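## Task

Take the tube out of the rack by the window and seat it fully in the rack by the door. The tube must never touch the floor. Finish with the gripper open and moved away, the robot upright and not leaning, and the tube staying in its rack without the robot's help.

## Robot and tools

Robot: a Hello Robot Stretch 3 with a single arm. It has a two-wheel base (0.33 m long, 0.34 m wide), a lift that slides up a mast, and a telescoping arm that reaches out to the robot's RIGHT, ending in a wrist and a gripper. The base cannot move sideways, so to shift the gripper forward or back you drive the base. Turns happen about the point midway between the wheels, 0.05 m behind the front edge. With the arm pulled in and the wrist folded, a turn sweeps a 0.28 m radius; an unfolded, level gripper reaches past that. Something may occasionally nudge a loose object.

Frames: the base frame has its origin on the floor between the drive wheels, x forward, y left, z up. hand_pose is reported in it, at the point where closed fingertips meet. The odometry frame is the base frame as it was at the start of the scene. Heading runs -3.142 to 3.142, left positive.

execute_actions takes "actions", a list run in order. Each action may hold "robot", "steps" (1 to 450 control steps at 30 per second, default 1) and "until" (allowed only alongside steps; ends the action early once all its conditions hold). {"steps": n} alone simply waits. An empty list just returns the current state and images. If any part is invalid or out of range, the entire call is rejected and nothing new runs.

"robot" holds one command, a queue (list of up to 8 commands and {"pause_s": s} items, s at most 15), or {"stop": true}, which brakes everything and clears the queue. A command can contain:
- "base": exactly one of {"translate_m": d}, a relative drive in metres, forward positive, |d| at most 1, or {"rotate_rad": d}, a relative turn in radians, left (counter-clockwise) positive, |d| at most 3.2. Both are offsets measured from where the base is when that command begins.
- "joints": absolute targets by name; unnamed joints keep their targets. lift_m 0 to 1.1 (arm height); arm_m 0 to 0.52 (extension); wrist_yaw_rad -1.345 to 4.42 (0 along the arm, positive toward the front, 3.0 folded over the base); wrist_pitch_rad -1.57 to 0.451 (0 level, negative tips fingers down); wrist_roll_rad -2.911 to 2.911 (0 fingers side by side); gripper_m -0.089 to 0.179 (larger is wider; actual tip gap is about 0.007 less when nearly shut and 0.025 less when wide, zero below 0.007); head_pan_rad -3.953 to 1.73 (0 forward, positive left, -1.57 looks along the arm); head_tilt_rad -1.53 to 0.419 (negative looks down).
- "contact_limits": {"arm_m": effort percent 1 to 100}, lowering or raising how hard the arm may push before it halts; kept until the arm's next command.
Motions in one command begin together and keep running across later actions and while you think. A new command overrides at once and discards the remainder of an older queue. Queue items run in sequence, each after the previous finished "done" (or "off_target" for base or gripper); other endings drop the rest.

To wait until everything is still: "steps": 450, "until": {"robot": {"status": "ended"}}. Other conditions compare fields, e.g. {"lift_m": [">", 0.3]} or {"base_status": ["!=", "moving"]}; {"any": {"status": "ended"}} fires when any single motion ends.

Fast base (0.30 m/s, 1.9 rad/s) only with lift_m below 0.30, arm_m below 0.03 and wrist_yaw_rad above 2.54; otherwise 0.10 m/s and 0.63 rad/s.

Gripping: command gripper_m smaller than the tube's width; smaller squeezes more, but a stall guard eases an over-hard squeeze so things may slip. To release, open to at least 0.02 above where the tips made contact. Neither the reading nor "done" proves you hold something; check the wrist_camera.

Wrist safety: fold or unfold (yaw toward 3.0) only with lift_m 0.32 to 0.95, wrist_pitch_rad -0.4 and roll near 0; once folded the lift may go to 0.25. With yaw below -0.4, keep pitch at -0.5 or lower.

Result lines: base_status and joint_status give moving, done, off_target, contact_stop, time_out, stopped, not_commanded or torque_fault. The bracket after base_status shows progress vs goal. joint_goals lists targets; measured_speeds gives speeds; refusals, queue and queue_left describe the queue. "refused:"/"dropped:" lines name a rejected goal (counting from 0). on_its_own reports goals the robot changed, slack joints after a contact stop, servos switched off (limp about 10 s), motors loaded at rest, and base tilt. lidar_m: 12 distances in 30-degree sectors, 1st ahead, counter-clockwise (4th left, 7th behind, 10th right), in a plane 0.17 m up. wrist_depth_mm and head_depth_mm: 7x7 grids of depths in mm. motor_effort: percent, positive toward higher values, peak in brackets. base_tilt: lean in degrees.

zoom_image gives a closer look: "camera" (head_camera, nav_camera or wrist_camera) and "region" [x0, y0, x1, y1] in that camera's image pixels, at most 504 by 504. Camera calibration lines give K and T_world_to_cam from the base frame.

finished_scene {"scene": n} ends the current scene and reports success; it cannot be undone. Before it, let go, back clear and wait for all motion to end.

Avoid: the tube touching the floor, dropping or slamming it, hard pushes. Pushing on something rigid with the gripper above about 0.45 m, pushing again after a contact_stop, or driving while holding or pressing something fixed can tip the robot. If it snags or leans, reverse the last move in small steps, lift the gripper off what it presses, and if still tipped lower lift_m to about 0.2.

Each tool is called after "Emit:" as name([rows], argument=value, ...), one row to a line, values as JSON.

## Session

Emit:
execute_actions(actions=[])

Scene clock: 0.00 s.
robot.base_odometry: x=+0.000 y=+0.000 heading=+0.000 (m, m, rad; robot's odometry frame)
robot.turned_by_wheels: +0.000 (rad since the last result)
robot.turned_by_imu: +0.000 (rad since the last result)
robot.base_tilt: forward=+1.0 right=+0.5 (deg)
robot.lidar_m: 1.84 1.80 1.96 1.88 1.72 1.95 0.88 0.86 0.92 1.34 1.57 2.00
robot.head_depth_mm: 2207 2764 2813 2834 2843 2882 2319 / 2208 2642 2631 2646 2654 2726 2319 / 2191 2517 2521 2541 2565 2594 2308 / 2206 2420 2406 2431 2435 2461 2315 / 2091 1838 1848 1862 1868 1891 1905 / 2001 1760 1772 1785 1789 1800 1814 / 2005 1694 1703 1717 1727 1735 1739
robot.base_status: not_commanded
robot.joint_positions: lift_m=+0.469 arm_m=+0.003 wrist_yaw_rad=+2.835 wrist_pitch_rad=-0.481 wrist_roll_rad=+0.012 gripper_m=+0.037 head_pan_rad=+0.017 head_tilt_rad=-0.017
robot.joint_goals: lift_m=+0.469 arm_m=+0.003 wrist_yaw_rad=+2.835 wrist_pitch_rad=-0.481 wrist_roll_rad=+0.012 gripper_m=+0.037 head_pan_rad=+0.017 head_tilt_rad=-0.017
robot.joint_status: lift_m=not_commanded arm_m=not_commanded wrist_yaw_rad=not_commanded wrist_pitch_rad=not_commanded wrist_roll_rad=not_commanded gripper_m=not_commanded head_pan_rad=not_commanded head_tilt_rad=not_commanded
robot.measured_speeds: translate_m=+0.000 rotate_rad=+0.000 lift_m=+0.000 arm_m=+0.000 wrist_yaw_rad=+0.000 wrist_pitch_rad=+0.000 wrist_roll_rad=+0.000 head_pan_rad=+0.000 head_tilt_rad=+0.000
robot: refusals=0 queue=idle queue_left=0
robot.motor_effort: left_wheel=+0 right_wheel=+0 lift_m=+39 arm_m=-1 wrist_yaw_rad=+0 wrist_pitch_rad=+7 wrist_roll_rad=+0 gripper_m=+1 head_pan_rad=+1 head_tilt_rad=+3 (%)
robot.hand_pose: x=+0.0440 y=+0.0581 z=+0.4677 quat_wxyz=(+0.272, +0.708, +0.060, +0.649) (m; robot's base frame)
robot.wrist_depth_mm: - - - - - - - / - - - - - - - / - - - - - - - / - 879 896 918 939 - - / 709 745 773 777 802 811 840 / 632 - 632 671 693 692 717 / 562 - 596 594 600 615 627
pictures: head_camera (sideways: a quarter turn clockwise sets it upright), nav_camera (sideways: a quarter turn counterclockwise sets it upright), wrist_camera
Images, in order (width x height): head_camera 896x504, nav_camera 672x504, wrist_camera 644x364.

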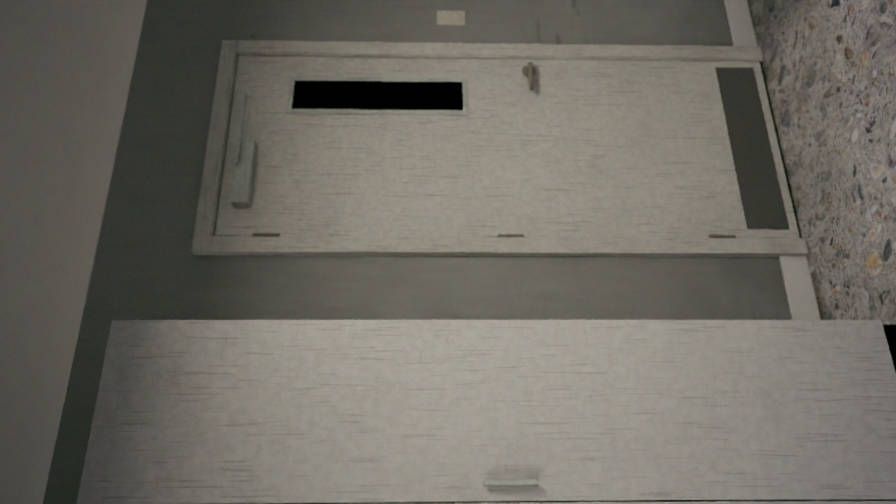

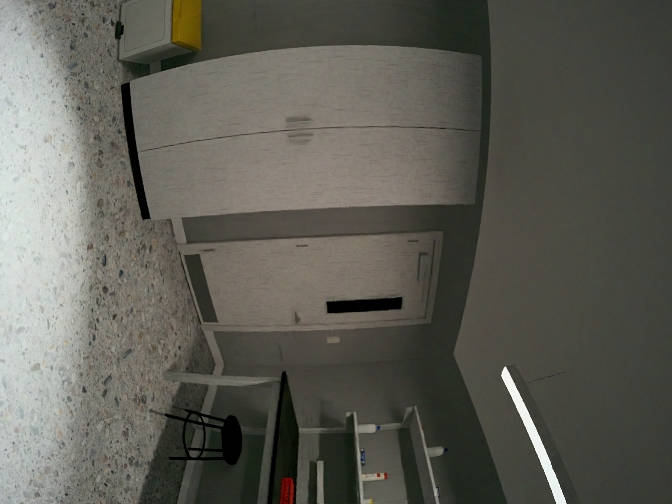

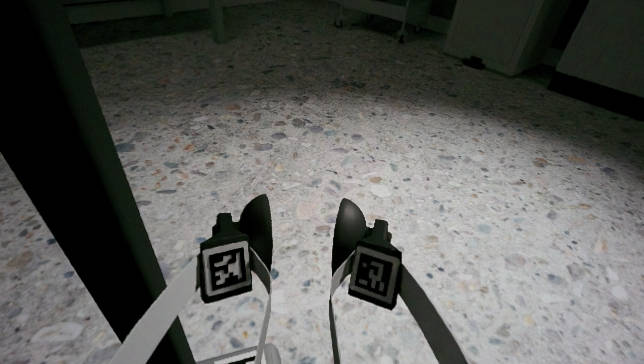

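Emit:
execute_actions([
  {"robot": {"joints": {"head_pan_rad": -1.0, "head_tilt_rad": -0.35}}, "steps": 90, "until": {"robot": {"status": "ended"}}},
])

Scene clock: 7.87 s.
robot.base_odometry: x=+0.000 y=+0.000 heading=+0.000 (m, m, rad; robot's odometry frame)
robot.turned_by_wheels: +0.000 (rad since the last result)
robot.turned_by_imu: +0.001 (rad since the last result)
robot.base_tilt: forward=+0.9 right=+0.6 (deg)
robot.lidar_m: 1.84 1.80 1.96 1.87 1.72 1.95 0.88 0.87 0.92 1.34 1.57 1.99
robot.head_depth_mm: 2005 2128 2239 2404 2491 1899 1522 / 2007 2151 2274 2433 2516 1887 1519 / 2051 2180 2159 2427 2392 1851 1521 / 2092 2205 2172 2501 2502 1899 1529 / 2130 2247 2170 2576 2527 1910 1532 / 2136 2282 2177 2625 2518 1904 1526 / 2174 2318 2180 2604 2427 1897 1525
robot.base_status: not_commanded
robot.joint_positions: lift_m=+0.469 arm_m=+0.003 wrist_yaw_rad=+2.835 wrist_pitch_rad=-0.481 wrist_roll_rad=+0.012 gripper_m=+0.037 head_pan_rad=-0.993 head_tilt_rad=-0.345
robot.joint_goals: lift_m=+0.469 arm_m=+0.003 wrist_yaw_rad=+2.835 wrist_pitch_rad=-0.481 wrist_roll_rad=+0.012 gripper_m=+0.037 head_pan_rad=-1.000 head_tilt_rad=-0.350
robot.joint_status: lift_m=not_commanded arm_m=not_commanded wrist_yaw_rad=not_commanded wrist_pitch_rad=not_commanded wrist_roll_rad=not_commanded gripper_m=not_commanded head_pan_rad=done head_tilt_rad=done
robot.measured_speeds: translate_m=+0.000 rotate_rad=+0.000 lift_m=+0.000 arm_m=+0.000 wrist_yaw_rad=+0.000 wrist_pitch_rad=+0.000 wrist_roll_rad=+0.000 head_pan_rad=+0.000 head_tilt_rad=+0.000
robot: refusals=0 queue=done queue_left=0
robot.motor_effort: left_wheel=+1(0) right_wheel=+0(0) lift_m=+39(39) arm_m=-1(1) wrist_yaw_rad=+0(0) wrist_pitch_rad=+7(7) wrist_roll_rad=+0(0) gripper_m=+0(0) head_pan_rad=-3(46) head_tilt_rad=+0(16) (%)
robot.hand_pose: x=+0.0440 y=+0.0581 z=+0.4677 quat_wxyz=(+0.272, +0.708, +0.060, +0.649) (m; robot's base frame)
robot.wrist_depth_mm: - - - - - - - / - - - - - - - / - - - - - - - / - 888 901 950 967 - - / 716 759 769 773 787 828 834 / 632 - 629 668 698 693 719 / 558 - 596 589 604 617 625
pictures: head_camera (sideways: a quarter turn clockwise sets it upright), nav_camera (sideways: a quarter turn counterclockwise sets it upright), wrist_camera
camera_calibration (this result's frames):
head_camera: T_world_to_cam=[[-0.203857, 0.30421, -0.930537, 1.23504], [0.83363, 0.55232, -0.00206391, 0.00132413], [0.513326, -0.776144, -0.366193, 0.434293], [0, 0, 0, 1]] pos_world=[0.0277351, -0.0393699, 1.30829]
nav_camera: T_world_to_cam=[[0.135105, -0.29223, 0.946757, -1.19102], [-0.861157, -0.507223, -0.0336721, 0.0974574], [0.490057, -0.810756, -0.320185, 0.375367], [0, 0, 0, 1]] pos_world=[0.0608875, 0.0057124, 1.25107]
wrist_camera: T_world_to_cam=[[0.946554, -0.317418, 0.0572776, -0.0552801], [-0.155596, -0.604912, -0.780942, 0.437787], [0.282533, 0.730292, -0.621971, 0.404409], [0, 0, 0, 1]] pos_world=[0.0061843, -0.0480611, 0.596583]
Images, in order (width x height): head_camera 896x504, nav_camera 672x504, wrist_camera 644x364.

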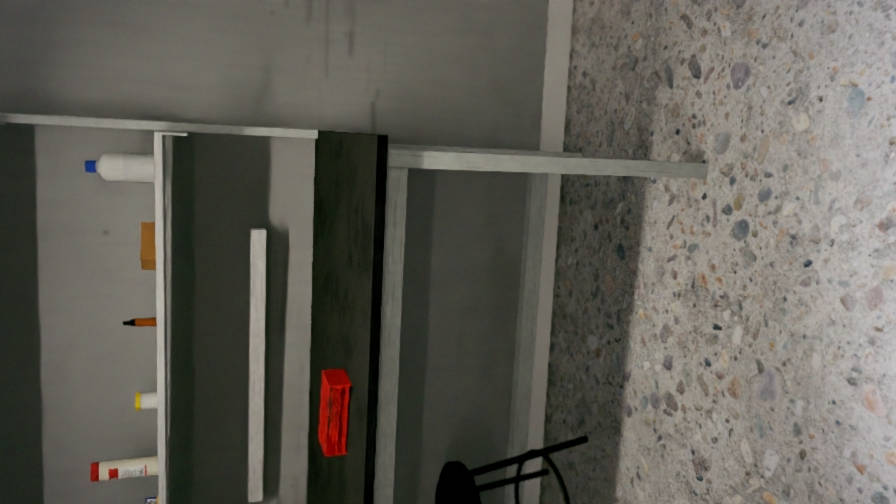

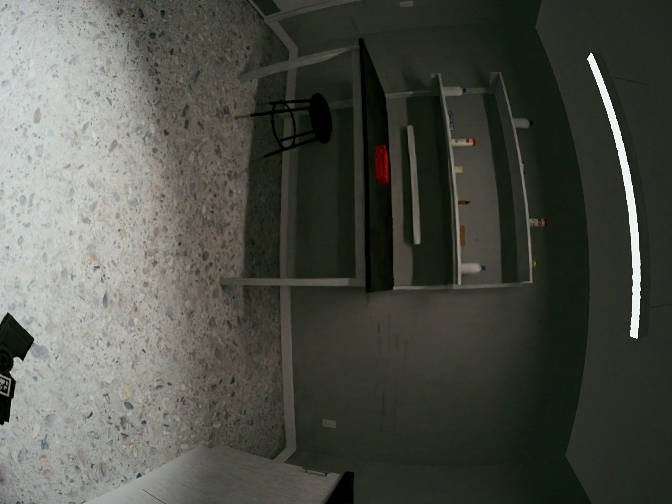

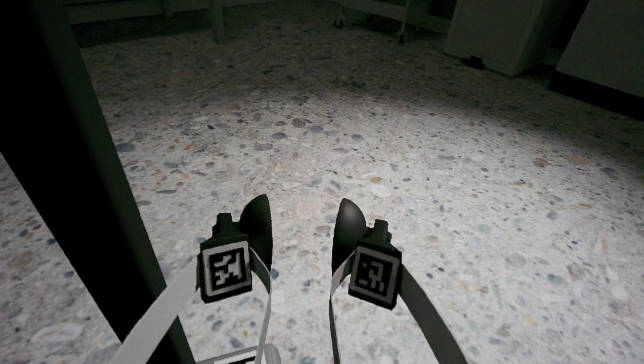

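The red rack near the door is empty. Now find the window.

Emit:
execute_actions([
  {"robot": {"joints": {"head_pan_rad": -2.5, "head_tilt_rad": -0.35}}, "steps": 90, "until": {"robot": {"status": "ended"}}},
])

Emit:
execute_actions([
  {"robot": {"joints": {"head_pan_rad": -3.9, "head_tilt_rad": -0.35}}, "steps": 90, "until": {"robot": {"status": "ended"}}},
])

Scene clock: 14.67 s.
robot.base_odometry: x=+0.000 y=+0.000 heading=+0.000 (m, m, rad; robot's odometry frame)
robot.turned_by_wheels: +0.000 (rad since the last result)
robot.turned_by_imu: +0.001 (rad since the last result)
robot.base_tilt: forward=+0.9 right=+0.6 (deg)
robot.lidar_m: 1.84 1.81 1.96 1.87 1.72 1.95 0.88 0.86 0.92 1.34 1.57 2.06
robot.head_depth_mm: 970 1319 1377 1041 909 975 1047 / 988 1349 1432 1127 926 996 1079 / 1005 1375 1452 1132 956 1029 1114 / 1027 1403 1496 1140 977 1059 1144 / 1061 1433 1515 1137 1006 1087 1178 / 1070 1467 1560 1140 1031 1118 1222 / 1095 1505 1579 1144 1064 1150 1258
robot.base_status: not_commanded
robot.joint_positions: lift_m=+0.469 arm_m=+0.003 wrist_yaw_rad=+2.835 wrist_pitch_rad=-0.481 wrist_roll_rad=+0.012 gripper_m=+0.037 head_pan_rad=-2.493 head_tilt_rad=-0.346
robot.joint_goals: lift_m=+0.469 arm_m=+0.003 wrist_yaw_rad=+2.835 wrist_pitch_rad=-0.481 wrist_roll_rad=+0.012 gripper_m=+0.037 head_pan_rad=-2.500 head_tilt_rad=-0.350
robot.joint_status: lift_m=not_commanded arm_m=not_commanded wrist_yaw_rad=not_commanded wrist_pitch_rad=not_commanded wrist_roll_rad=not_commanded gripper_m=not_commanded head_pan_rad=done head_tilt_rad=done
robot.measured_speeds: translate_m=+0.000 rotate_rad=+0.000 lift_m=+0.000 arm_m=+0.000 wrist_yaw_rad=+0.000 wrist_pitch_rad=+0.000 wrist_roll_rad=+0.000 head_pan_rad=+0.000 head_tilt_rad=+0.000
robot: refusals=0 queue=done queue_left=0
robot.motor_effort: left_wheel=+0(0) right_wheel=+0(0) lift_m=+39(39) arm_m=-1(1) wrist_yaw_rad=+0(1) wrist_pitch_rad=+7(7) wrist_roll_rad=+0(0) gripper_m=+0(0) head_pan_rad=-3(46) head_tilt_rad=+0(1) (%)
robot.hand_pose: x=+0.0440 y=+0.0581 z=+0.4677 quat_wxyz=(+0.272, +0.708, +0.060, +0.649) (m; robot's base frame)
robot.wrist_depth_mm: - - - - - - - / - - - - - - - / - - - - - - - / - 880 884 914 949 - - / 718 748 768 784 806 818 844 / 630 - 634 666 702 698 721 / 567 - 594 593 597 611 631
pictures: head_camera (sideways: a quarter turn clockwise sets it upright), nav_camera (sideways: a quarter turn counterclockwise sets it upright), wrist_camera
camera_calibration (this result's frames):
head_camera: T_world_to_cam=[[0.289257, 0.225038, -0.930424, 1.23189], [0.609902, -0.792474, -0.00206172, 0.00268602], [-0.737801, -0.566871, -0.366479, 0.442297], [0, 0, 0, 1]] pos_world=[-0.0316425, -0.0243668, 1.30828]
nav_camera: T_world_to_cam=[[-0.282174, -0.155613, 0.946659, -1.18835], [-0.566857, 0.823129, -0.0336581, 0.0956439], [-0.773984, -0.546117, -0.320476, 0.383457], [0, 0, 0, 1]] pos_world=[0.0156859, -0.0542368, 1.25106]
Images, in order (width x height): head_camera 896x504, nav_camera 672x504, wrist_camera 644x364.

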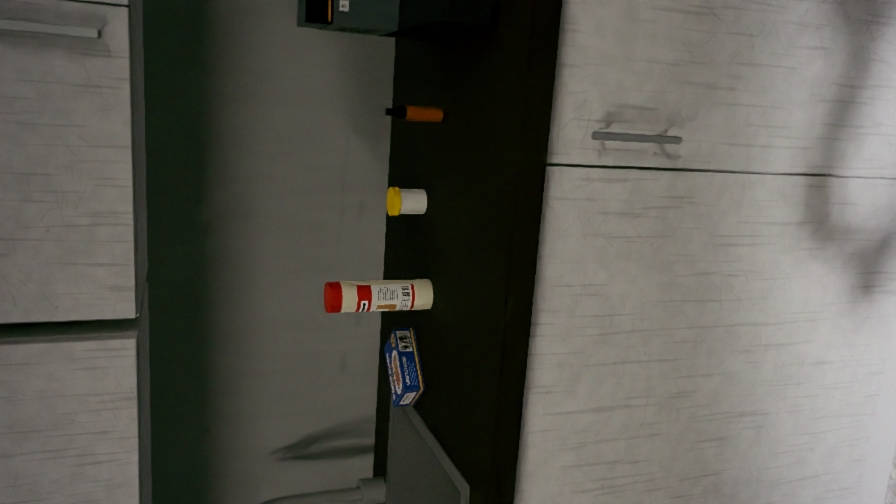

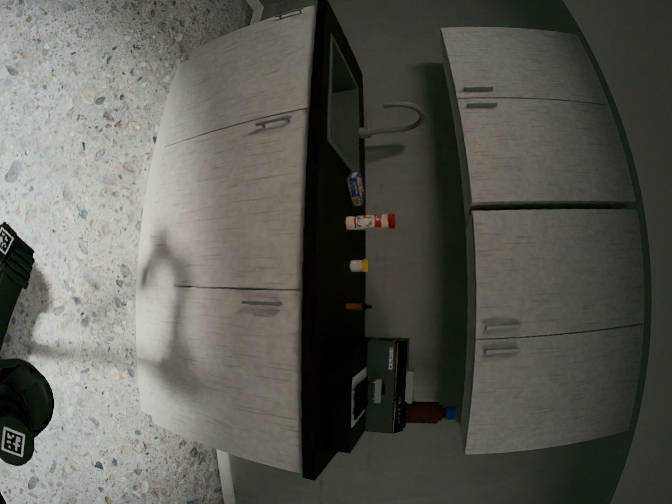

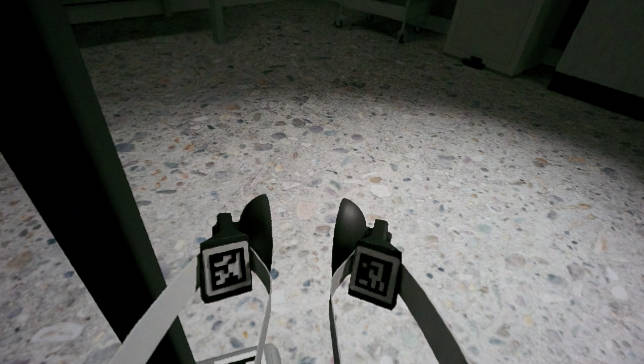

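Scene clock: 15.93 s.
robot.base_odometry: x=+0.000 y=+0.000 heading=+0.000 (m, m, rad; robot's odometry frame)
robot.turned_by_wheels: +0.000 (rad since the last result)
robot.turned_by_imu: +0.000 (rad since the last result)
robot.base_tilt: forward=+0.9 right=+0.4 (deg)
robot.lidar_m: 1.84 1.81 1.96 1.87 1.73 1.95 0.88 0.86 0.92 1.34 1.57 1.99
robot.head_depth_mm: - - - - - - - / 2103 2248 2159 2505 2513 1900 1562 / 2200 2335 2407 2552 2402 1893 1528 / 2273 2406 2567 2761 2523 1900 1526 / 2355 2517 2674 2845 2527 1899 1531 / 2408 2513 2599 2740 2518 1908 1533 / 2107 2145 2240 2329 2338 1909 1540
robot.base_status: not_commanded
robot.joint_positions: lift_m=+0.469 arm_m=+0.003 wrist_yaw_rad=+2.835 wrist_pitch_rad=-0.481 wrist_roll_rad=+0.012 gripper_m=+0.037 head_pan_rad=-3.893 head_tilt_rad=-0.346
robot.joint_goals: lift_m=+0.469 arm_m=+0.003 wrist_yaw_rad=+2.835 wrist_pitch_rad=-0.481 wrist_roll_rad=+0.012 gripper_m=+0.037 head_pan_rad=-3.900 head_tilt_rad=-0.350
robot.joint_status: lift_m=not_commanded arm_m=not_commanded wrist_yaw_rad=not_commanded wrist_pitch_rad=not_commanded wrist_roll_rad=not_commanded gripper_m=not_commanded head_pan_rad=done head_tilt_rad=done
robot.measured_speeds: translate_m=+0.000 rotate_rad=+0.000 lift_m=+0.000 arm_m=+0.000 wrist_yaw_rad=+0.000 wrist_pitch_rad=+0.000 wrist_roll_rad=+0.000 head_pan_rad=+0.000 head_tilt_rad=+0.000
robot: refusals=0 queue=done queue_left=0
robot.motor_effort: left_wheel=+0(0) right_wheel=+1(0) lift_m=+39(39) arm_m=-1(1) wrist_yaw_rad=+0(1) wrist_pitch_rad=+7(7) wrist_roll_rad=+0(0) gripper_m=+0(0) head_pan_rad=-4(46) head_tilt_rad=-2(1) (%)
robot.hand_pose: x=+0.0440 y=+0.0581 z=+0.4677 quat_wxyz=(+0.272, +0.708, +0.060, +0.649) (m; robot's base frame)
robot.wrist_depth_mm: - - - - - - - / - - - - - - - / - - - - - - - / - 872 900 927 943 - - / 717 747 784 783 792 818 835 / 631 - 627 662 690 699 723 / 566 - 596 594 601 612 627
pictures: head_camera (sideways: a quarter turn clockwise sets it upright), nav_camera (sideways: a quarter turn counterclockwise sets it upright), wrist_camera
camera_calibration (this result's frames):
head_camera: T_world_to_cam=[[0.270959, -0.246828, -0.930407, 1.23198], [-0.67728, -0.735723, -0.0020614, 0.0105374], [-0.684013, 0.630704, -0.366522, 0.442024], [0, 0, 0, 1]] pos_world=[-0.0243275, 0.033052, 1.30827]
nav_camera: T_world_to_cam=[[-0.201341, 0.251649, 0.946644, -1.18882], [0.714805, 0.698513, -0.033656, 0.087823], [-0.669713, 0.66989, -0.320519, 0.382877], [0, 0, 0, 1]] pos_world=[-0.0457166, -0.0186665, 1.25106]
wrist_camera: T_world_to_cam=[[0.946554, -0.317418, 0.0572776, -0.05528], [-0.155595, -0.604912, -0.780943, 0.437787], [0.282533, 0.730292, -0.621971, 0.404409], [0, 0, 0, 1]] pos_world=[0.00618428, -0.0480611, 0.596583]
Images, in order (width x height): head_camera 896x504, nav_camera 672x504, wrist_camera 644x364.

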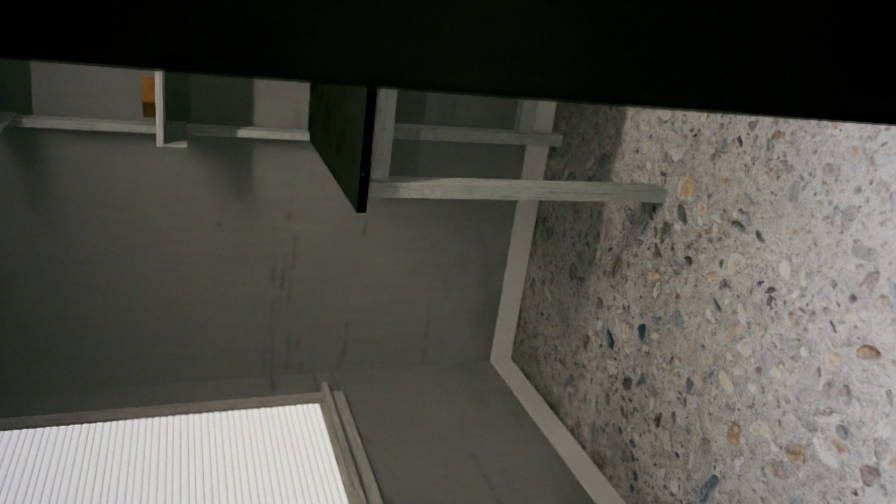

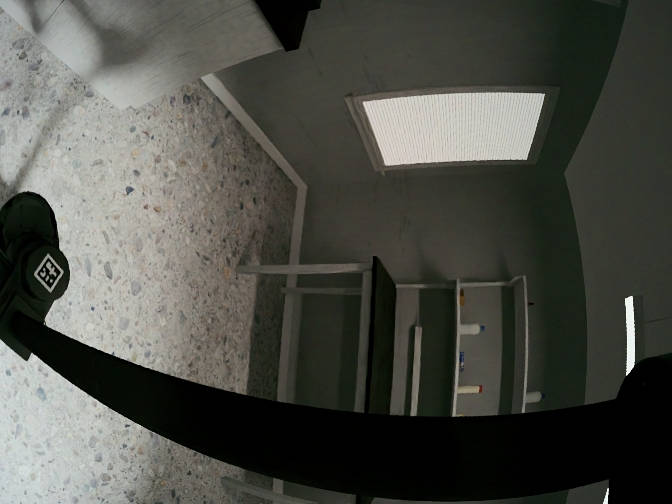

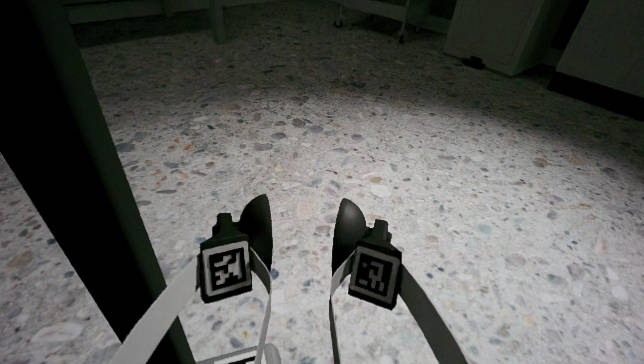

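Emit:
execute_actions([
  {"robot": [{"joints": {"lift_m": 0.27, "wrist_yaw_rad": 3.0, "wrist_pitch_rad": -0.4, "head_pan_rad": 0.0, "head_tilt_rad": -0.3}}, {"base": {"rotate_rad": 2.02}}], "steps": 300, "until": {"robot": {"status": "ended"}}},
])

Scene clock: 32.60 s.
robot.base_odometry: x=+0.000 y=+0.000 heading=+2.020 (m, m, rad; robot's odometry frame)
robot.turned_by_wheels: +2.020 (rad since the last result)
robot.turned_by_imu: +1.978 (rad since the last result)
robot.base_tilt: forward=+1.0 right=+0.5 (deg)
robot.lidar_m: 2.29 1.72 0.90 0.86 0.89 1.20 1.57 2.00 1.89 1.81 1.90 1.87
robot.head_depth_mm: 2108 2219 2309 2496 2535 1973 1577 / 2101 2222 2301 2519 2550 1973 1572 / 2112 2210 2287 2513 2554 1983 1579 / 2117 2182 2294 2495 2566 1978 1577 / 2100 2214 2293 2486 2560 1978 1583 / 2101 2191 2310 2456 2570 1985 1583 / 2082 2190 2314 2432 2451 1936 1586
robot.base_status: done (rotate_rad +2.0198 of +2.0200)
robot.joint_positions: lift_m=+0.270 arm_m=+0.003 wrist_yaw_rad=+2.998 wrist_pitch_rad=-0.422 wrist_roll_rad=+0.012 gripper_m=+0.037 head_pan_rad=-0.007 head_tilt_rad=-0.309
robot.joint_goals: lift_m=+0.270 arm_m=+0.003 wrist_yaw_rad=+3.000 wrist_pitch_rad=-0.400 wrist_roll_rad=+0.012 gripper_m=+0.037 head_pan_rad=+0.000 head_tilt_rad=-0.300
robot.joint_status: lift_m=done arm_m=not_commanded wrist_yaw_rad=done wrist_pitch_rad=done wrist_roll_rad=not_commanded gripper_m=not_commanded head_pan_rad=done head_tilt_rad=done
robot.measured_speeds: translate_m=+0.000 rotate_rad=+0.000 lift_m=+0.000 arm_m=+0.000 wrist_yaw_rad=+0.000 wrist_pitch_rad=+0.000 wrist_roll_rad=+0.000 head_pan_rad=+0.000 head_tilt_rad=+0.000
robot: refusals=0 queue=done queue_left=0
robot.motor_effort: left_wheel=-4(14) right_wheel=+5(17) lift_m=+33(39) arm_m=-2(1) wrist_yaw_rad=+1(2) wrist_pitch_rad=+10(9) wrist_roll_rad=+0(0) gripper_m=+0(0) head_pan_rad=+5(47) head_tilt_rad=+4(8) (%)
robot.hand_pose: x=+0.0109 y=+0.0738 z=+0.2819 quat_wxyz=(+0.198, +0.704, +0.097, +0.675) (m; robot's base frame)
robot.wrist_depth_mm: 734 - 789 822 859 - - / 835 - 927 970 - - - / 768 - 831 859 913 951 - / 625 629 672 682 710 730 746 / 525 524 - 569 579 593 609 / 459 - - 486 496 503 508 / - - - 421 425 432 442
pictures: head_camera (sideways: a quarter turn clockwise sets it upright), nav_camera (sideways: a quarter turn counterclockwise sets it upright), wrist_camera
camera_calibration (this result's frames):
head_camera: T_world_to_cam=[[-0.332509, -0.00223085, -0.943097, 1.25222], [-0.000134015, 0.999997, -0.0023182, 0.00674126], [0.9431, -0.000644432, -0.332509, 0.387834], [0, 0, 0, 1]] pos_world=[0.0506104, -0.00369778, 1.30994]
nav_camera: T_world_to_cam=[[0.284008, -0.048473, 0.957596, -1.20608], [-0.0513451, -0.998057, -0.035293, 0.0946294], [0.957446, -0.0391444, -0.285945, 0.327954], [0, 0, 0, 1]] pos_world=[0.0333973, 0.0488206, 1.25206]
wrist_camera: T_world_to_cam=[[0.98503, -0.162964, 0.056197, -0.0198126], [-0.0486419, -0.575522, -0.816338, 0.30361], [0.165376, 0.801384, -0.574834, 0.269491], [0, 0, 0, 1]] pos_world=[-0.0102833, -0.0444602, 0.403875]
Images, in order (width x height): head_camera 896x504, nav_camera 672x504, wrist_camera 644x364.

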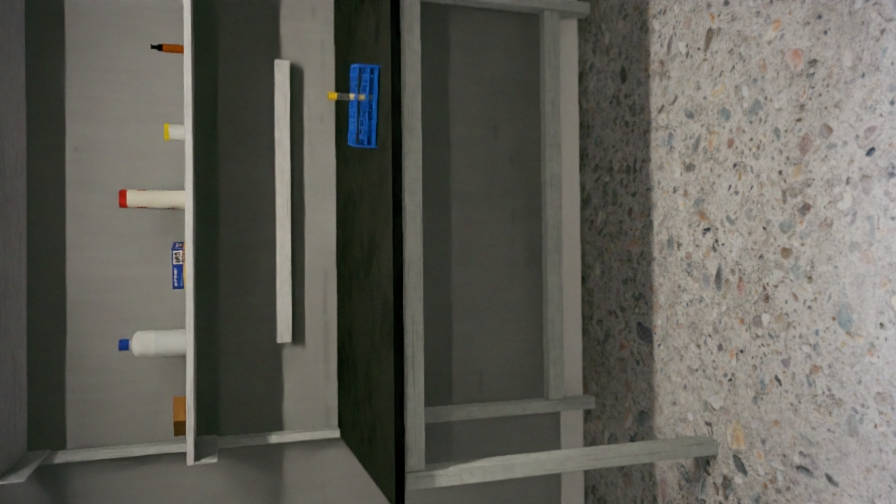

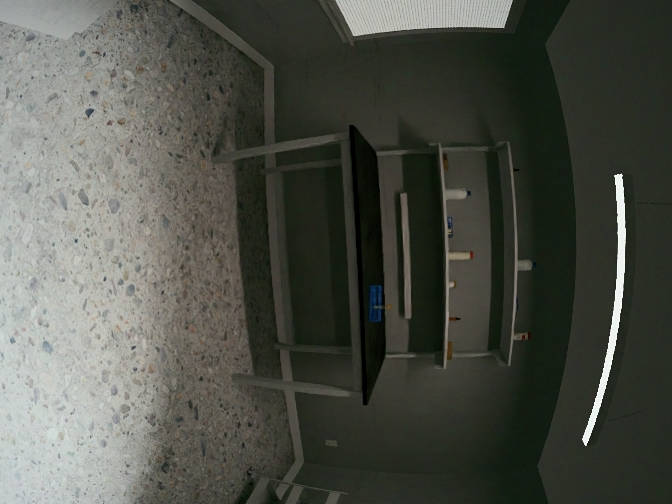

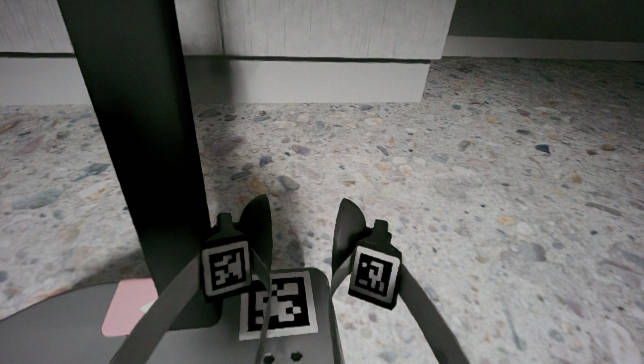

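Emit:
execute_actions([
  {"robot": [{"base": {"rotate_rad": -0.31}}, {"base": {"translate_m": 1.0}}, {"base": {"translate_m": 0.2}}, {"base": {"rotate_rad": 1.92}, "joints": {"head_pan_rad": -1.57, "head_tilt_rad": -0.6}}], "steps": 450, "until": {"robot": {"status": "ended"}}},
])

Scene clock: 64.10 s.
robot.base_odometry: x=-0.167 y=+1.188 heading=-2.653 (m, m, rad; robot's odometry frame)
robot.turned_by_wheels: +1.610 (rad since the last result)
robot.turned_by_imu: +1.586 (rad since the last result)
robot.base_tilt: forward=+1.0 right=+0.6 (deg)
robot.lidar_m: 1.86 1.39 1.76 2.72 2.03 1.51 1.39 0.74 0.73 1.17 1.22 1.02
robot.head_depth_mm: 1084 1178 897 664 1656 1487 1274 / 1079 1177 903 653 1656 1496 1281 / 1080 1182 903 666 1661 1490 1275 / 1081 1179 905 669 1602 1497 1277 / 1085 1182 911 672 1603 1498 1284 / 1085 1189 914 674 1615 1505 1285 / 1089 1191 918 674 1618 1503 1287
robot.base_status: done (rotate_rad +1.9199 of +1.9200)
robot.joint_positions: lift_m=+0.270 arm_m=+0.003 wrist_yaw_rad=+2.998 wrist_pitch_rad=-0.422 wrist_roll_rad=+0.012 gripper_m=+0.037 head_pan_rad=-1.563 head_tilt_rad=-0.593
robot.joint_goals: lift_m=+0.270 arm_m=+0.003 wrist_yaw_rad=+3.000 wrist_pitch_rad=-0.400 wrist_roll_rad=+0.012 gripper_m=+0.037 head_pan_rad=-1.570 head_tilt_rad=-0.600
robot.joint_status: lift_m=done arm_m=not_commanded wrist_yaw_rad=done wrist_pitch_rad=done wrist_roll_rad=not_commanded gripper_m=not_commanded head_pan_rad=done head_tilt_rad=done
robot.measured_speeds: translate_m=+0.000 rotate_rad=+0.000 lift_m=+0.000 arm_m=+0.000 wrist_yaw_rad=+0.000 wrist_pitch_rad=+0.000 wrist_roll_rad=+0.000 head_pan_rad=+0.000 head_tilt_rad=+0.000
robot: refusals=0 queue=done queue_left=0
robot.motor_effort: left_wheel=-4(16) right_wheel=+4(17) lift_m=+33(33) arm_m=-2(2) wrist_yaw_rad=+1(1) wrist_pitch_rad=+10(10) wrist_roll_rad=+0(0) gripper_m=+1(1) head_pan_rad=-3(45) head_tilt_rad=-3(21) (%)
robot.hand_pose: x=+0.0108 y=+0.0738 z=+0.2820 quat_wxyz=(+0.198, +0.704, +0.097, +0.675) (m; robot's base frame)
robot.wrist_depth_mm: - - - - - - - / - - - - - - - / 788 - 839 861 899 936 - / 623 635 667 688 702 726 759 / 527 529 - 560 586 594 604 / 463 - - 483 495 501 513 / - - - 424 424 435 442
pictures: head_camera (sideways: a quarter turn clockwise sets it upright), nav_camera (sideways: a quarter turn counterclockwise sets it upright), wrist_camera
camera_calibration (this result's frames):
head_camera: T_world_to_cam=[[-0.00905856, 0.583068, -0.812373, 1.07974], [0.999885, 0.0151754, -0.000257547, -0.00204209], [0.0121779, -0.812282, -0.583138, 0.719635], [0, 0, 0, 1]] pos_world=[0.00305905, -0.0449823, 1.29679]
nav_camera: T_world_to_cam=[[-0.0423051, -0.541297, 0.839767, -1.05036], [-0.998766, 0.0447943, -0.0214415, 0.082365], [-0.0260106, -0.839638, -0.542524, 0.667837], [0, 0, 0, 1]] pos_world=[0.0551987, -0.011504, 1.24614]
wrist_camera: T_world_to_cam=[[0.985117, -0.162442, 0.0561854, -0.0197323], [-0.0482537, -0.575098, -0.81666, 0.303796], [0.164972, 0.801795, -0.574377, 0.269372], [0, 0, 0, 1]] pos_world=[-0.0103409, -0.0444743, 0.403928]
Images, in order (width x height): head_camera 896x504, nav_camera 672x504, wrist_camera 644x364.

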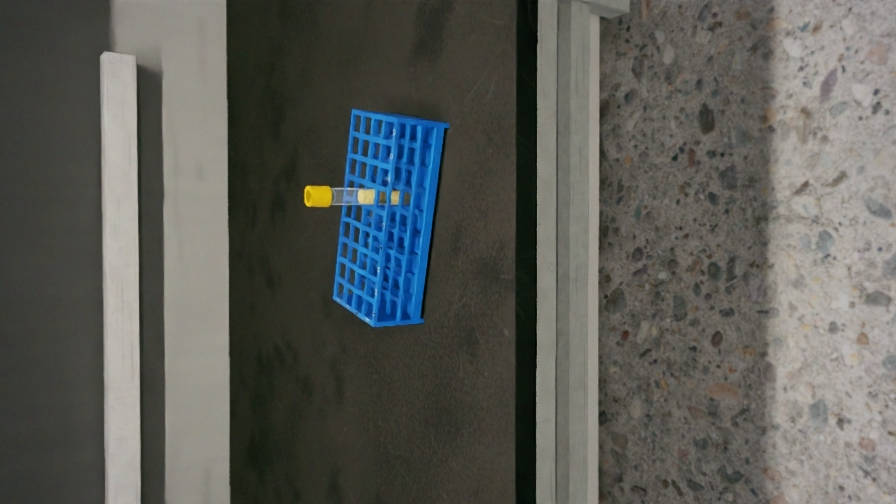

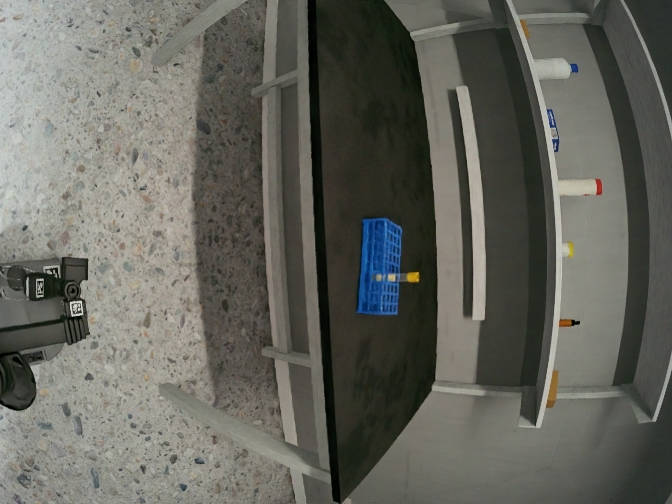

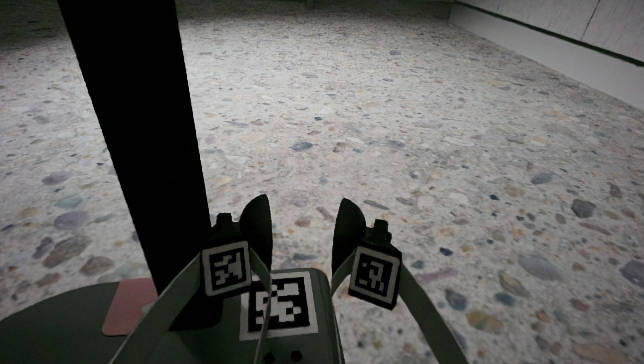

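Emit:
execute_actions([
  {"robot": [{"joints": {"lift_m": 0.9}}, {"joints": {"wrist_yaw_rad": 0.0, "gripper_m": 0.09}}, {"joints": {"wrist_pitch_rad": 0.0, "wrist_roll_rad": 0.0, "lift_m": 0.93}}], "steps": 450, "until": {"robot": {"status": "ended"}}},
])

Emit:
zoom_image(camera="head_camera", region=[280, 90, 480, 340])

Scene clock: 96.10 s.
robot.base_odometry: x=-0.167 y=+1.188 heading=-2.653 (m, m, rad; robot's odometry frame)
robot.turned_by_wheels: +0.000 (rad since the last result)
robot.turned_by_imu: +0.002 (rad since the last result)
robot.base_tilt: forward=+0.9 right=+0.4 (deg)
robot.lidar_m: 1.86 1.39 1.77 2.71 2.03 1.52 1.39 0.74 0.73 1.17 1.22 1.02
robot.head_depth_mm: 1089 1177 898 664 1571 - - / 1079 1178 903 677 1652 - - / 1079 1179 905 665 - - - / 1080 1184 907 681 1609 1468 1281 / 1084 1188 910 672 1603 1500 1285 / 1086 1187 915 674 1618 1502 1285 / 1089 1195 915 675 1611 1512 1286
robot.base_status: done (rotate_rad +1.9199 of +1.9200)
robot.joint_positions: lift_m=+0.930 arm_m=+0.003 wrist_yaw_rad=+0.003 wrist_pitch_rad=-0.026 wrist_roll_rad=+0.004 gripper_m=+0.090 head_pan_rad=-1.563 head_tilt_rad=-0.593
robot.joint_goals: lift_m=+0.930 arm_m=+0.003 wrist_yaw_rad=+0.000 wrist_pitch_rad=+0.000 wrist_roll_rad=+0.000 gripper_m=+0.090 head_pan_rad=-1.570 head_tilt_rad=-0.600
robot.joint_status: lift_m=done arm_m=not_commanded wrist_yaw_rad=done wrist_pitch_rad=done wrist_roll_rad=done gripper_m=done head_pan_rad=done head_tilt_rad=done
robot.measured_speeds: translate_m=+0.000 rotate_rad=+0.000 lift_m=+0.000 arm_m=+0.000 wrist_yaw_rad=+0.000 wrist_pitch_rad=+0.000 wrist_roll_rad=+0.000 head_pan_rad=+0.000 head_tilt_rad=+0.000
robot: refusals=0 queue=done queue_left=0
robot.motor_effort: left_wheel=-4(4) right_wheel=+6(5) lift_m=+44(47) arm_m=-1(1) wrist_yaw_rad=-2(0) wrist_pitch_rad=+12(14) wrist_roll_rad=-2(2) gripper_m=+0(86) head_pan_rad=-4(4) head_tilt_rad=-1(2) (%)
robot.hand_pose: x=-0.0208 y=-0.4033 z=+1.0377 quat_wxyz=(+0.706, +0.010, -0.708, -0.009) (m; robot's base frame)
robot.wrist_depth_mm: 895 898 916 919 938 826 941 / 935 936 941 954 958 - - / - - - - - - - / 685 744 792 822 917 - - / 447 464 421 428 561 563 603 / 333 336 350 367 353 398 406 / 283 284 289 292 294 302 308
pictures: head_camera (sideways: a quarter turn clockwise sets it upright), nav_camera (sideways: a quarter turn counterclockwise sets it upright), wrist_camera
camera_calibration (this result's frames):
head_camera: T_world_to_cam=[[-0.00905856, 0.583068, -0.812373, 1.07974], [0.999885, 0.0151754, -0.000257545, -0.00204209], [0.0121779, -0.812281, -0.583139, 0.719635], [0, 0, 0, 1]] pos_world=[0.00305905, -0.0449823, 1.29679]
nav_camera: T_world_to_cam=[[-0.0423051, -0.541297, 0.839767, -1.05036], [-0.998766, 0.0447943, -0.0214415, 0.082365], [-0.0260106, -0.839637, -0.542524, 0.667837], [0, 0, 0, 1]] pos_world=[0.0551987, -0.011504, 1.24614]
wrist_camera: T_world_to_cam=[[-0.997996, 0.0369205, 0.051397, -0.064452], [-0.0422043, 0.216875, -0.975287, 1.12919], [-0.0471547, -0.975501, -0.214882, -0.00306407], [0, 0, 0, 1]] pos_world=[-0.0168108, -0.245501, 1.10393]
Images, in order (width x height): head_camera 896x504, nav_camera 672x504, wrist_camera 644x364.

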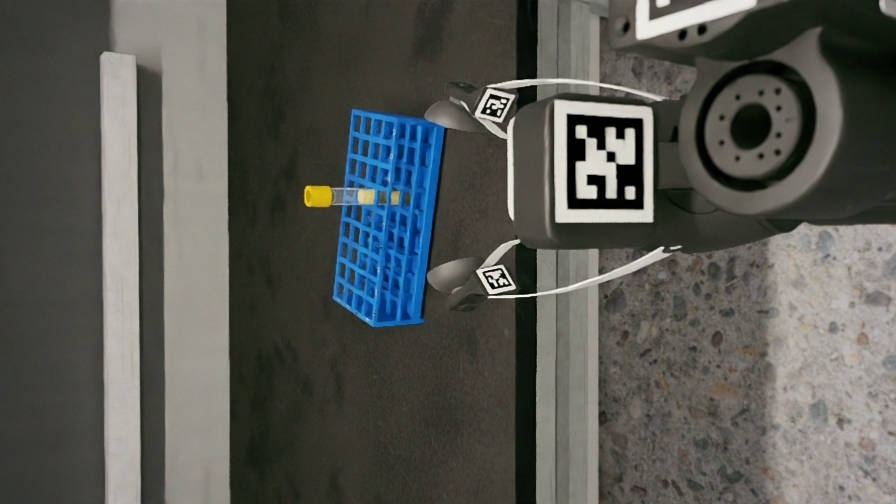

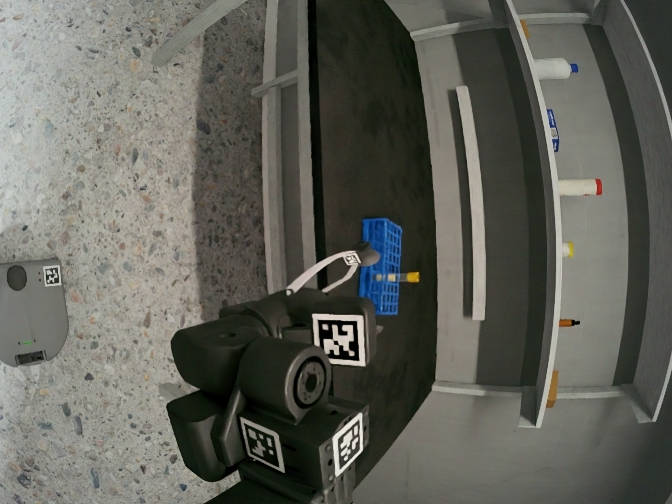

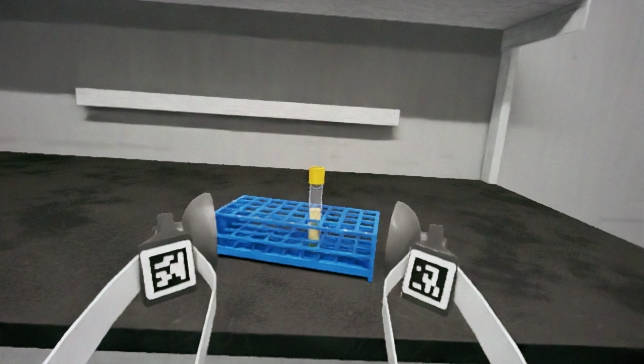

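Region (280, 90, 480, 340) of head_camera's 896x504 image, scaled by 2.016, with more detail than that image has; it fills the left 403 columns of this view, and the rest is white.

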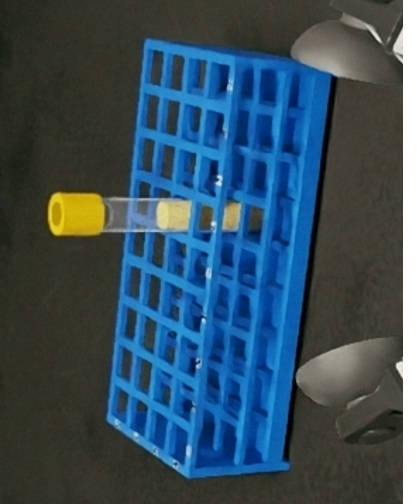

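Emit:
execute_actions([
  {"robot": {"base": {"translate_m": -0.01}, "joints": {"lift_m": 0.897, "arm_m": 0.17, "wrist_pitch_rad": 0.02, "gripper_m": 0.07}}, "steps": 300, "until": {"robot": {"status": "ended"}}},
])

Scene clock: 122.70 s.
robot.base_odometry: x=-0.158 y=+1.193 heading=-2.653 (m, m, rad; robot's odometry frame)
robot.turned_by_wheels: +0.000 (rad since the last result)
robot.turned_by_imu: +0.001 (rad since the last result)
robot.base_tilt: forward=+0.9 right=+0.5 (deg)
robot.lidar_m: 1.87 1.39 1.78 3.01 2.01 1.50 1.38 0.74 0.73 1.17 1.22 1.03
robot.head_depth_mm: 1086 1175 898 - - 1456 1276 / 1076 1180 902 - - 1485 1275 / 1084 1181 951 - - 1496 1274 / 1078 1186 932 671 1608 1496 1279 / 1084 1186 912 672 1606 1499 1283 / 1088 1187 914 674 1611 1506 1288 / 1091 1187 915 675 1617 1507 1289
robot.base_status: done (translate_m -0.0100 of -0.0100)
robot.joint_positions: lift_m=+0.897 arm_m=+0.170 wrist_yaw_rad=+0.002 wrist_pitch_rad=-0.005 wrist_roll_rad=+0.004 gripper_m=+0.070 head_pan_rad=-1.563 head_tilt_rad=-0.593
robot.joint_goals: lift_m=+0.897 arm_m=+0.170 wrist_yaw_rad=+0.000 wrist_pitch_rad=+0.020 wrist_roll_rad=+0.000 gripper_m=+0.070 head_pan_rad=-1.570 head_tilt_rad=-0.600
robot.joint_status: lift_m=done arm_m=done wrist_yaw_rad=done wrist_pitch_rad=done wrist_roll_rad=done gripper_m=done head_pan_rad=done head_tilt_rad=done
robot.measured_speeds: translate_m=+0.000 rotate_rad=+0.000 lift_m=+0.000 arm_m=+0.000 wrist_yaw_rad=+0.000 wrist_pitch_rad=+0.000 wrist_roll_rad=+0.000 head_pan_rad=+0.000 head_tilt_rad=+0.000
robot: refusals=0 queue=done queue_left=0
robot.motor_effort: left_wheel=-4(11) right_wheel=+5(7) lift_m=+33(46) arm_m=+3(5) wrist_yaw_rad=-1(2) wrist_pitch_rad=+11(14) wrist_roll_rad=-1(2) gripper_m=+0(77) head_pan_rad=-3(3) head_tilt_rad=-3(2) (%)
robot.hand_pose: x=-0.0211 y=-0.5708 z=+1.0105 quat_wxyz=(+0.706, +0.003, -0.708, -0.002) (m; robot's base frame)
robot.wrist_depth_mm: 772 772 771 789 796 796 810 / 783 781 803 811 820 817 827 / 816 817 828 821 841 840 851 / 625 667 731 747 846 854 896 / 394 413 300 427 518 504 533 / 288 285 254 238 - 343 358 / 229 232 232 224 236 261 267
pictures: head_camera (sideways: a quarter turn clockwise sets it upright), nav_camera (sideways: a quarter turn counterclockwise sets it upright), wrist_camera
camera_calibration (this result's frames):
head_camera: T_world_to_cam=[[-0.00902137, 0.583069, -0.812373, 1.07974], [0.999886, 0.0151116, -0.000257547, -0.0020421], [0.0121261, -0.812282, -0.583138, 0.719635], [0, 0, 0, 1]] pos_world=[0.00305618, -0.0449821, 1.29679]
nav_camera: T_world_to_cam=[[-0.0423396, -0.541294, 0.839767, -1.05036], [-0.998763, 0.044858, -0.0214415, 0.082365], [-0.0260641, -0.839636, -0.542524, 0.667837], [0, 0, 0, 1]] pos_world=[0.055198, -0.0115072, 1.24614]
wrist_camera: T_world_to_cam=[[-0.997928, 0.0391608, 0.0510588, -0.0555438], [-0.042428, 0.196121, -0.979661, 1.13155], [-0.048378, -0.979797, -0.194053, -0.195832], [0, 0, 0, 1]] pos_world=[-0.0168933, -0.41162, 1.07337]
Images, in order (width x height): head_camera 896x504, nav_camera 672x504, wrist_camera 644x364.

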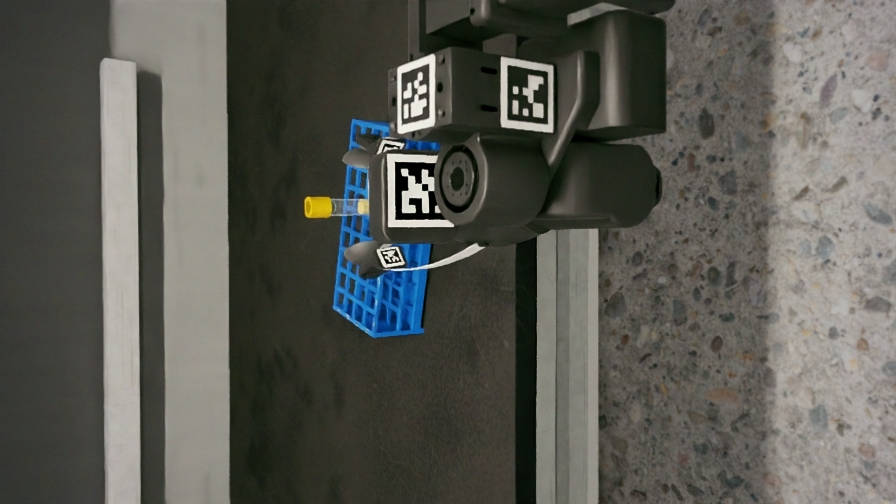

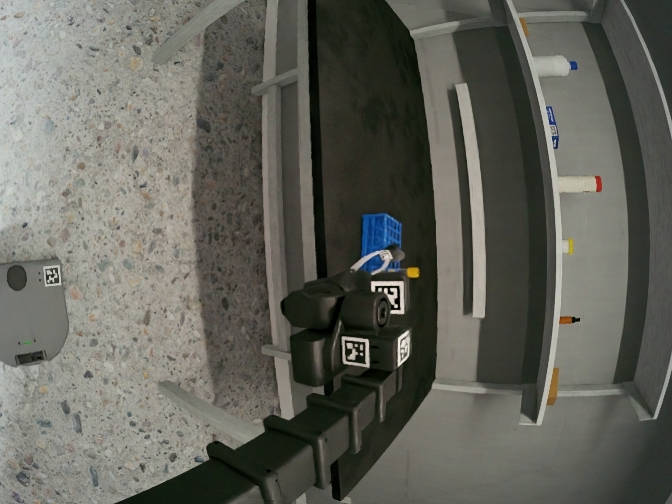

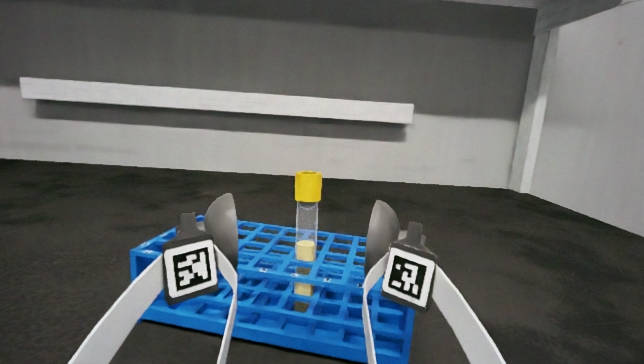

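Emit:
execute_actions([
  {"robot": {"joints": {"lift_m": 0.894, "arm_m": 0.235}}, "steps": 300, "until": {"robot": {"status": "ended"}}},
])

Scene clock: 135.17 s.
robot.base_odometry: x=-0.158 y=+1.193 heading=-2.653 (m, m, rad; robot's odometry frame)
robot.turned_by_wheels: +0.000 (rad since the last result)
robot.turned_by_imu: +0.001 (rad since the last result)
robot.base_tilt: forward=+0.9 right=+0.5 (deg)
robot.lidar_m: 1.87 1.40 1.78 3.02 2.01 1.51 1.38 0.74 0.73 1.17 1.22 1.02
robot.head_depth_mm: 1087 1174 948 - 1651 1493 1275 / 1075 1180 949 - 1678 1493 1283 / 1077 1181 1002 - 1700 1498 1276 / 1080 1183 958 657 1595 1497 1277 / 1087 1184 911 671 1605 1503 1285 / 1090 1191 916 674 1611 1505 1285 / 1087 1186 917 675 1613 1506 1292
robot.base_status: done (translate_m -0.0100 of -0.0100)
robot.joint_positions: lift_m=+0.894 arm_m=+0.235 wrist_yaw_rad=+0.002 wrist_pitch_rad=-0.005 wrist_roll_rad=+0.004 gripper_m=+0.070 head_pan_rad=-1.563 head_tilt_rad=-0.593
robot.joint_goals: lift_m=+0.894 arm_m=+0.235 wrist_yaw_rad=+0.000 wrist_pitch_rad=+0.020 wrist_roll_rad=+0.000 gripper_m=+0.070 head_pan_rad=-1.570 head_tilt_rad=-0.600
robot.joint_status: lift_m=done arm_m=done wrist_yaw_rad=done wrist_pitch_rad=done wrist_roll_rad=done gripper_m=done head_pan_rad=done head_tilt_rad=done
robot.measured_speeds: translate_m=+0.000 rotate_rad=+0.000 lift_m=+0.000 arm_m=+0.000 wrist_yaw_rad=+0.000 wrist_pitch_rad=+0.000 wrist_roll_rad=+0.000 head_pan_rad=+0.000 head_tilt_rad=+0.000
robot: refusals=0 queue=done queue_left=0
robot.motor_effort: left_wheel=-4(4) right_wheel=+5(5) lift_m=+33(34) arm_m=+3(6) wrist_yaw_rad=-1(1) wrist_pitch_rad=+11(11) wrist_roll_rad=-1(2) gripper_m=+0(0) head_pan_rad=-3(4) head_tilt_rad=-2(2) (%)
robot.hand_pose: x=-0.0211 y=-0.6358 z=+1.0075 quat_wxyz=(+0.706, +0.003, -0.708, -0.001) (m; robot's base frame)
robot.wrist_depth_mm: 708 717 717 726 731 739 744 / 710 717 732 759 754 759 766 / 747 763 754 775 771 789 804 / 618 651 716 776 786 769 809 / 387 409 434 412 507 493 523 / 281 204 222 211 - 338 349 / 212 191 187 178 174 257 262
pictures: head_camera (sideways: a quarter turn clockwise sets it upright), nav_camera (sideways: a quarter turn counterclockwise sets it upright), wrist_camera
camera_calibration (this result's frames):
head_camera: T_world_to_cam=[[-0.00902123, 0.583069, -0.812373, 1.07974], [0.999886, 0.0151114, -0.000257547, -0.0020421], [0.0121259, -0.812282, -0.583138, 0.719635], [0, 0, 0, 1]] pos_world=[0.00305617, -0.0449821, 1.29679]
nav_camera: T_world_to_cam=[[-0.0423397, -0.541294, 0.839767, -1.05036], [-0.998763, 0.0448583, -0.0214415, 0.082365], [-0.0260643, -0.839636, -0.542524, 0.667837], [0, 0, 0, 1]] pos_world=[0.055198, -0.0115072, 1.24614]
wrist_camera: T_world_to_cam=[[-0.997928, 0.0391632, 0.0510568, -0.052842], [-0.042428, 0.196072, -0.979671, 1.14135], [-0.0483778, -0.979807, -0.194004, -0.260156], [0, 0, 0, 1]] pos_world=[-0.0168933, -0.476619, 1.07037]
Images, in order (width x height): head_camera 896x504, nav_camera 672x504, wrist_camera 644x364.

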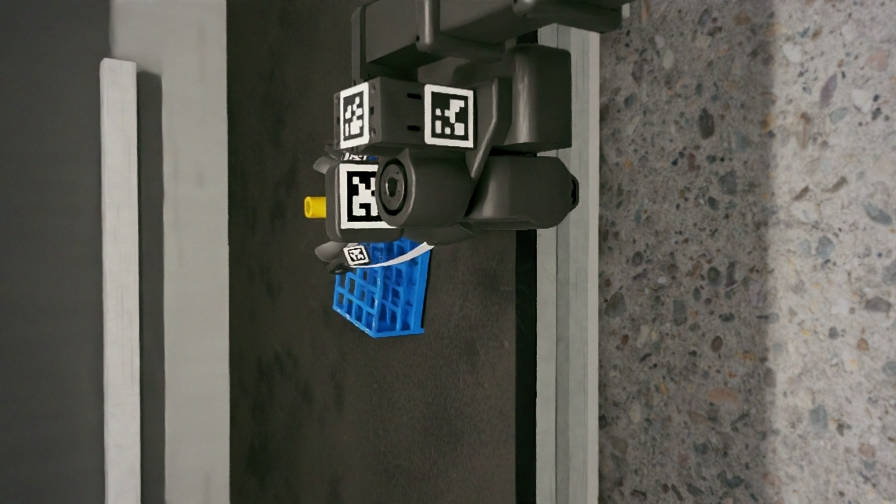

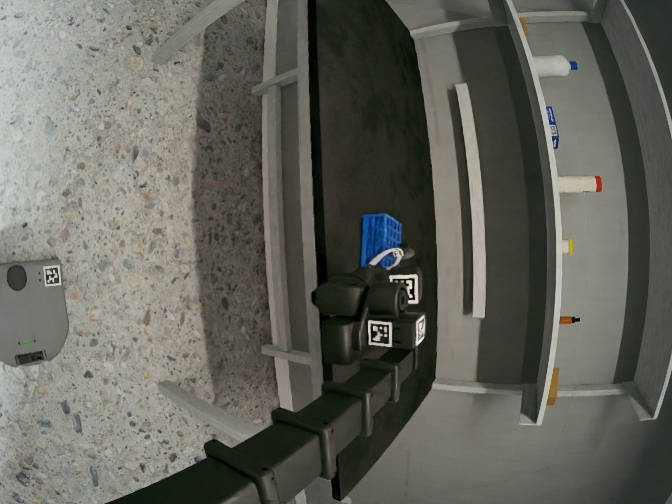

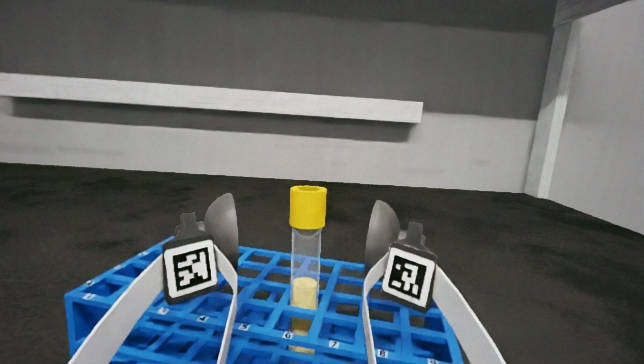

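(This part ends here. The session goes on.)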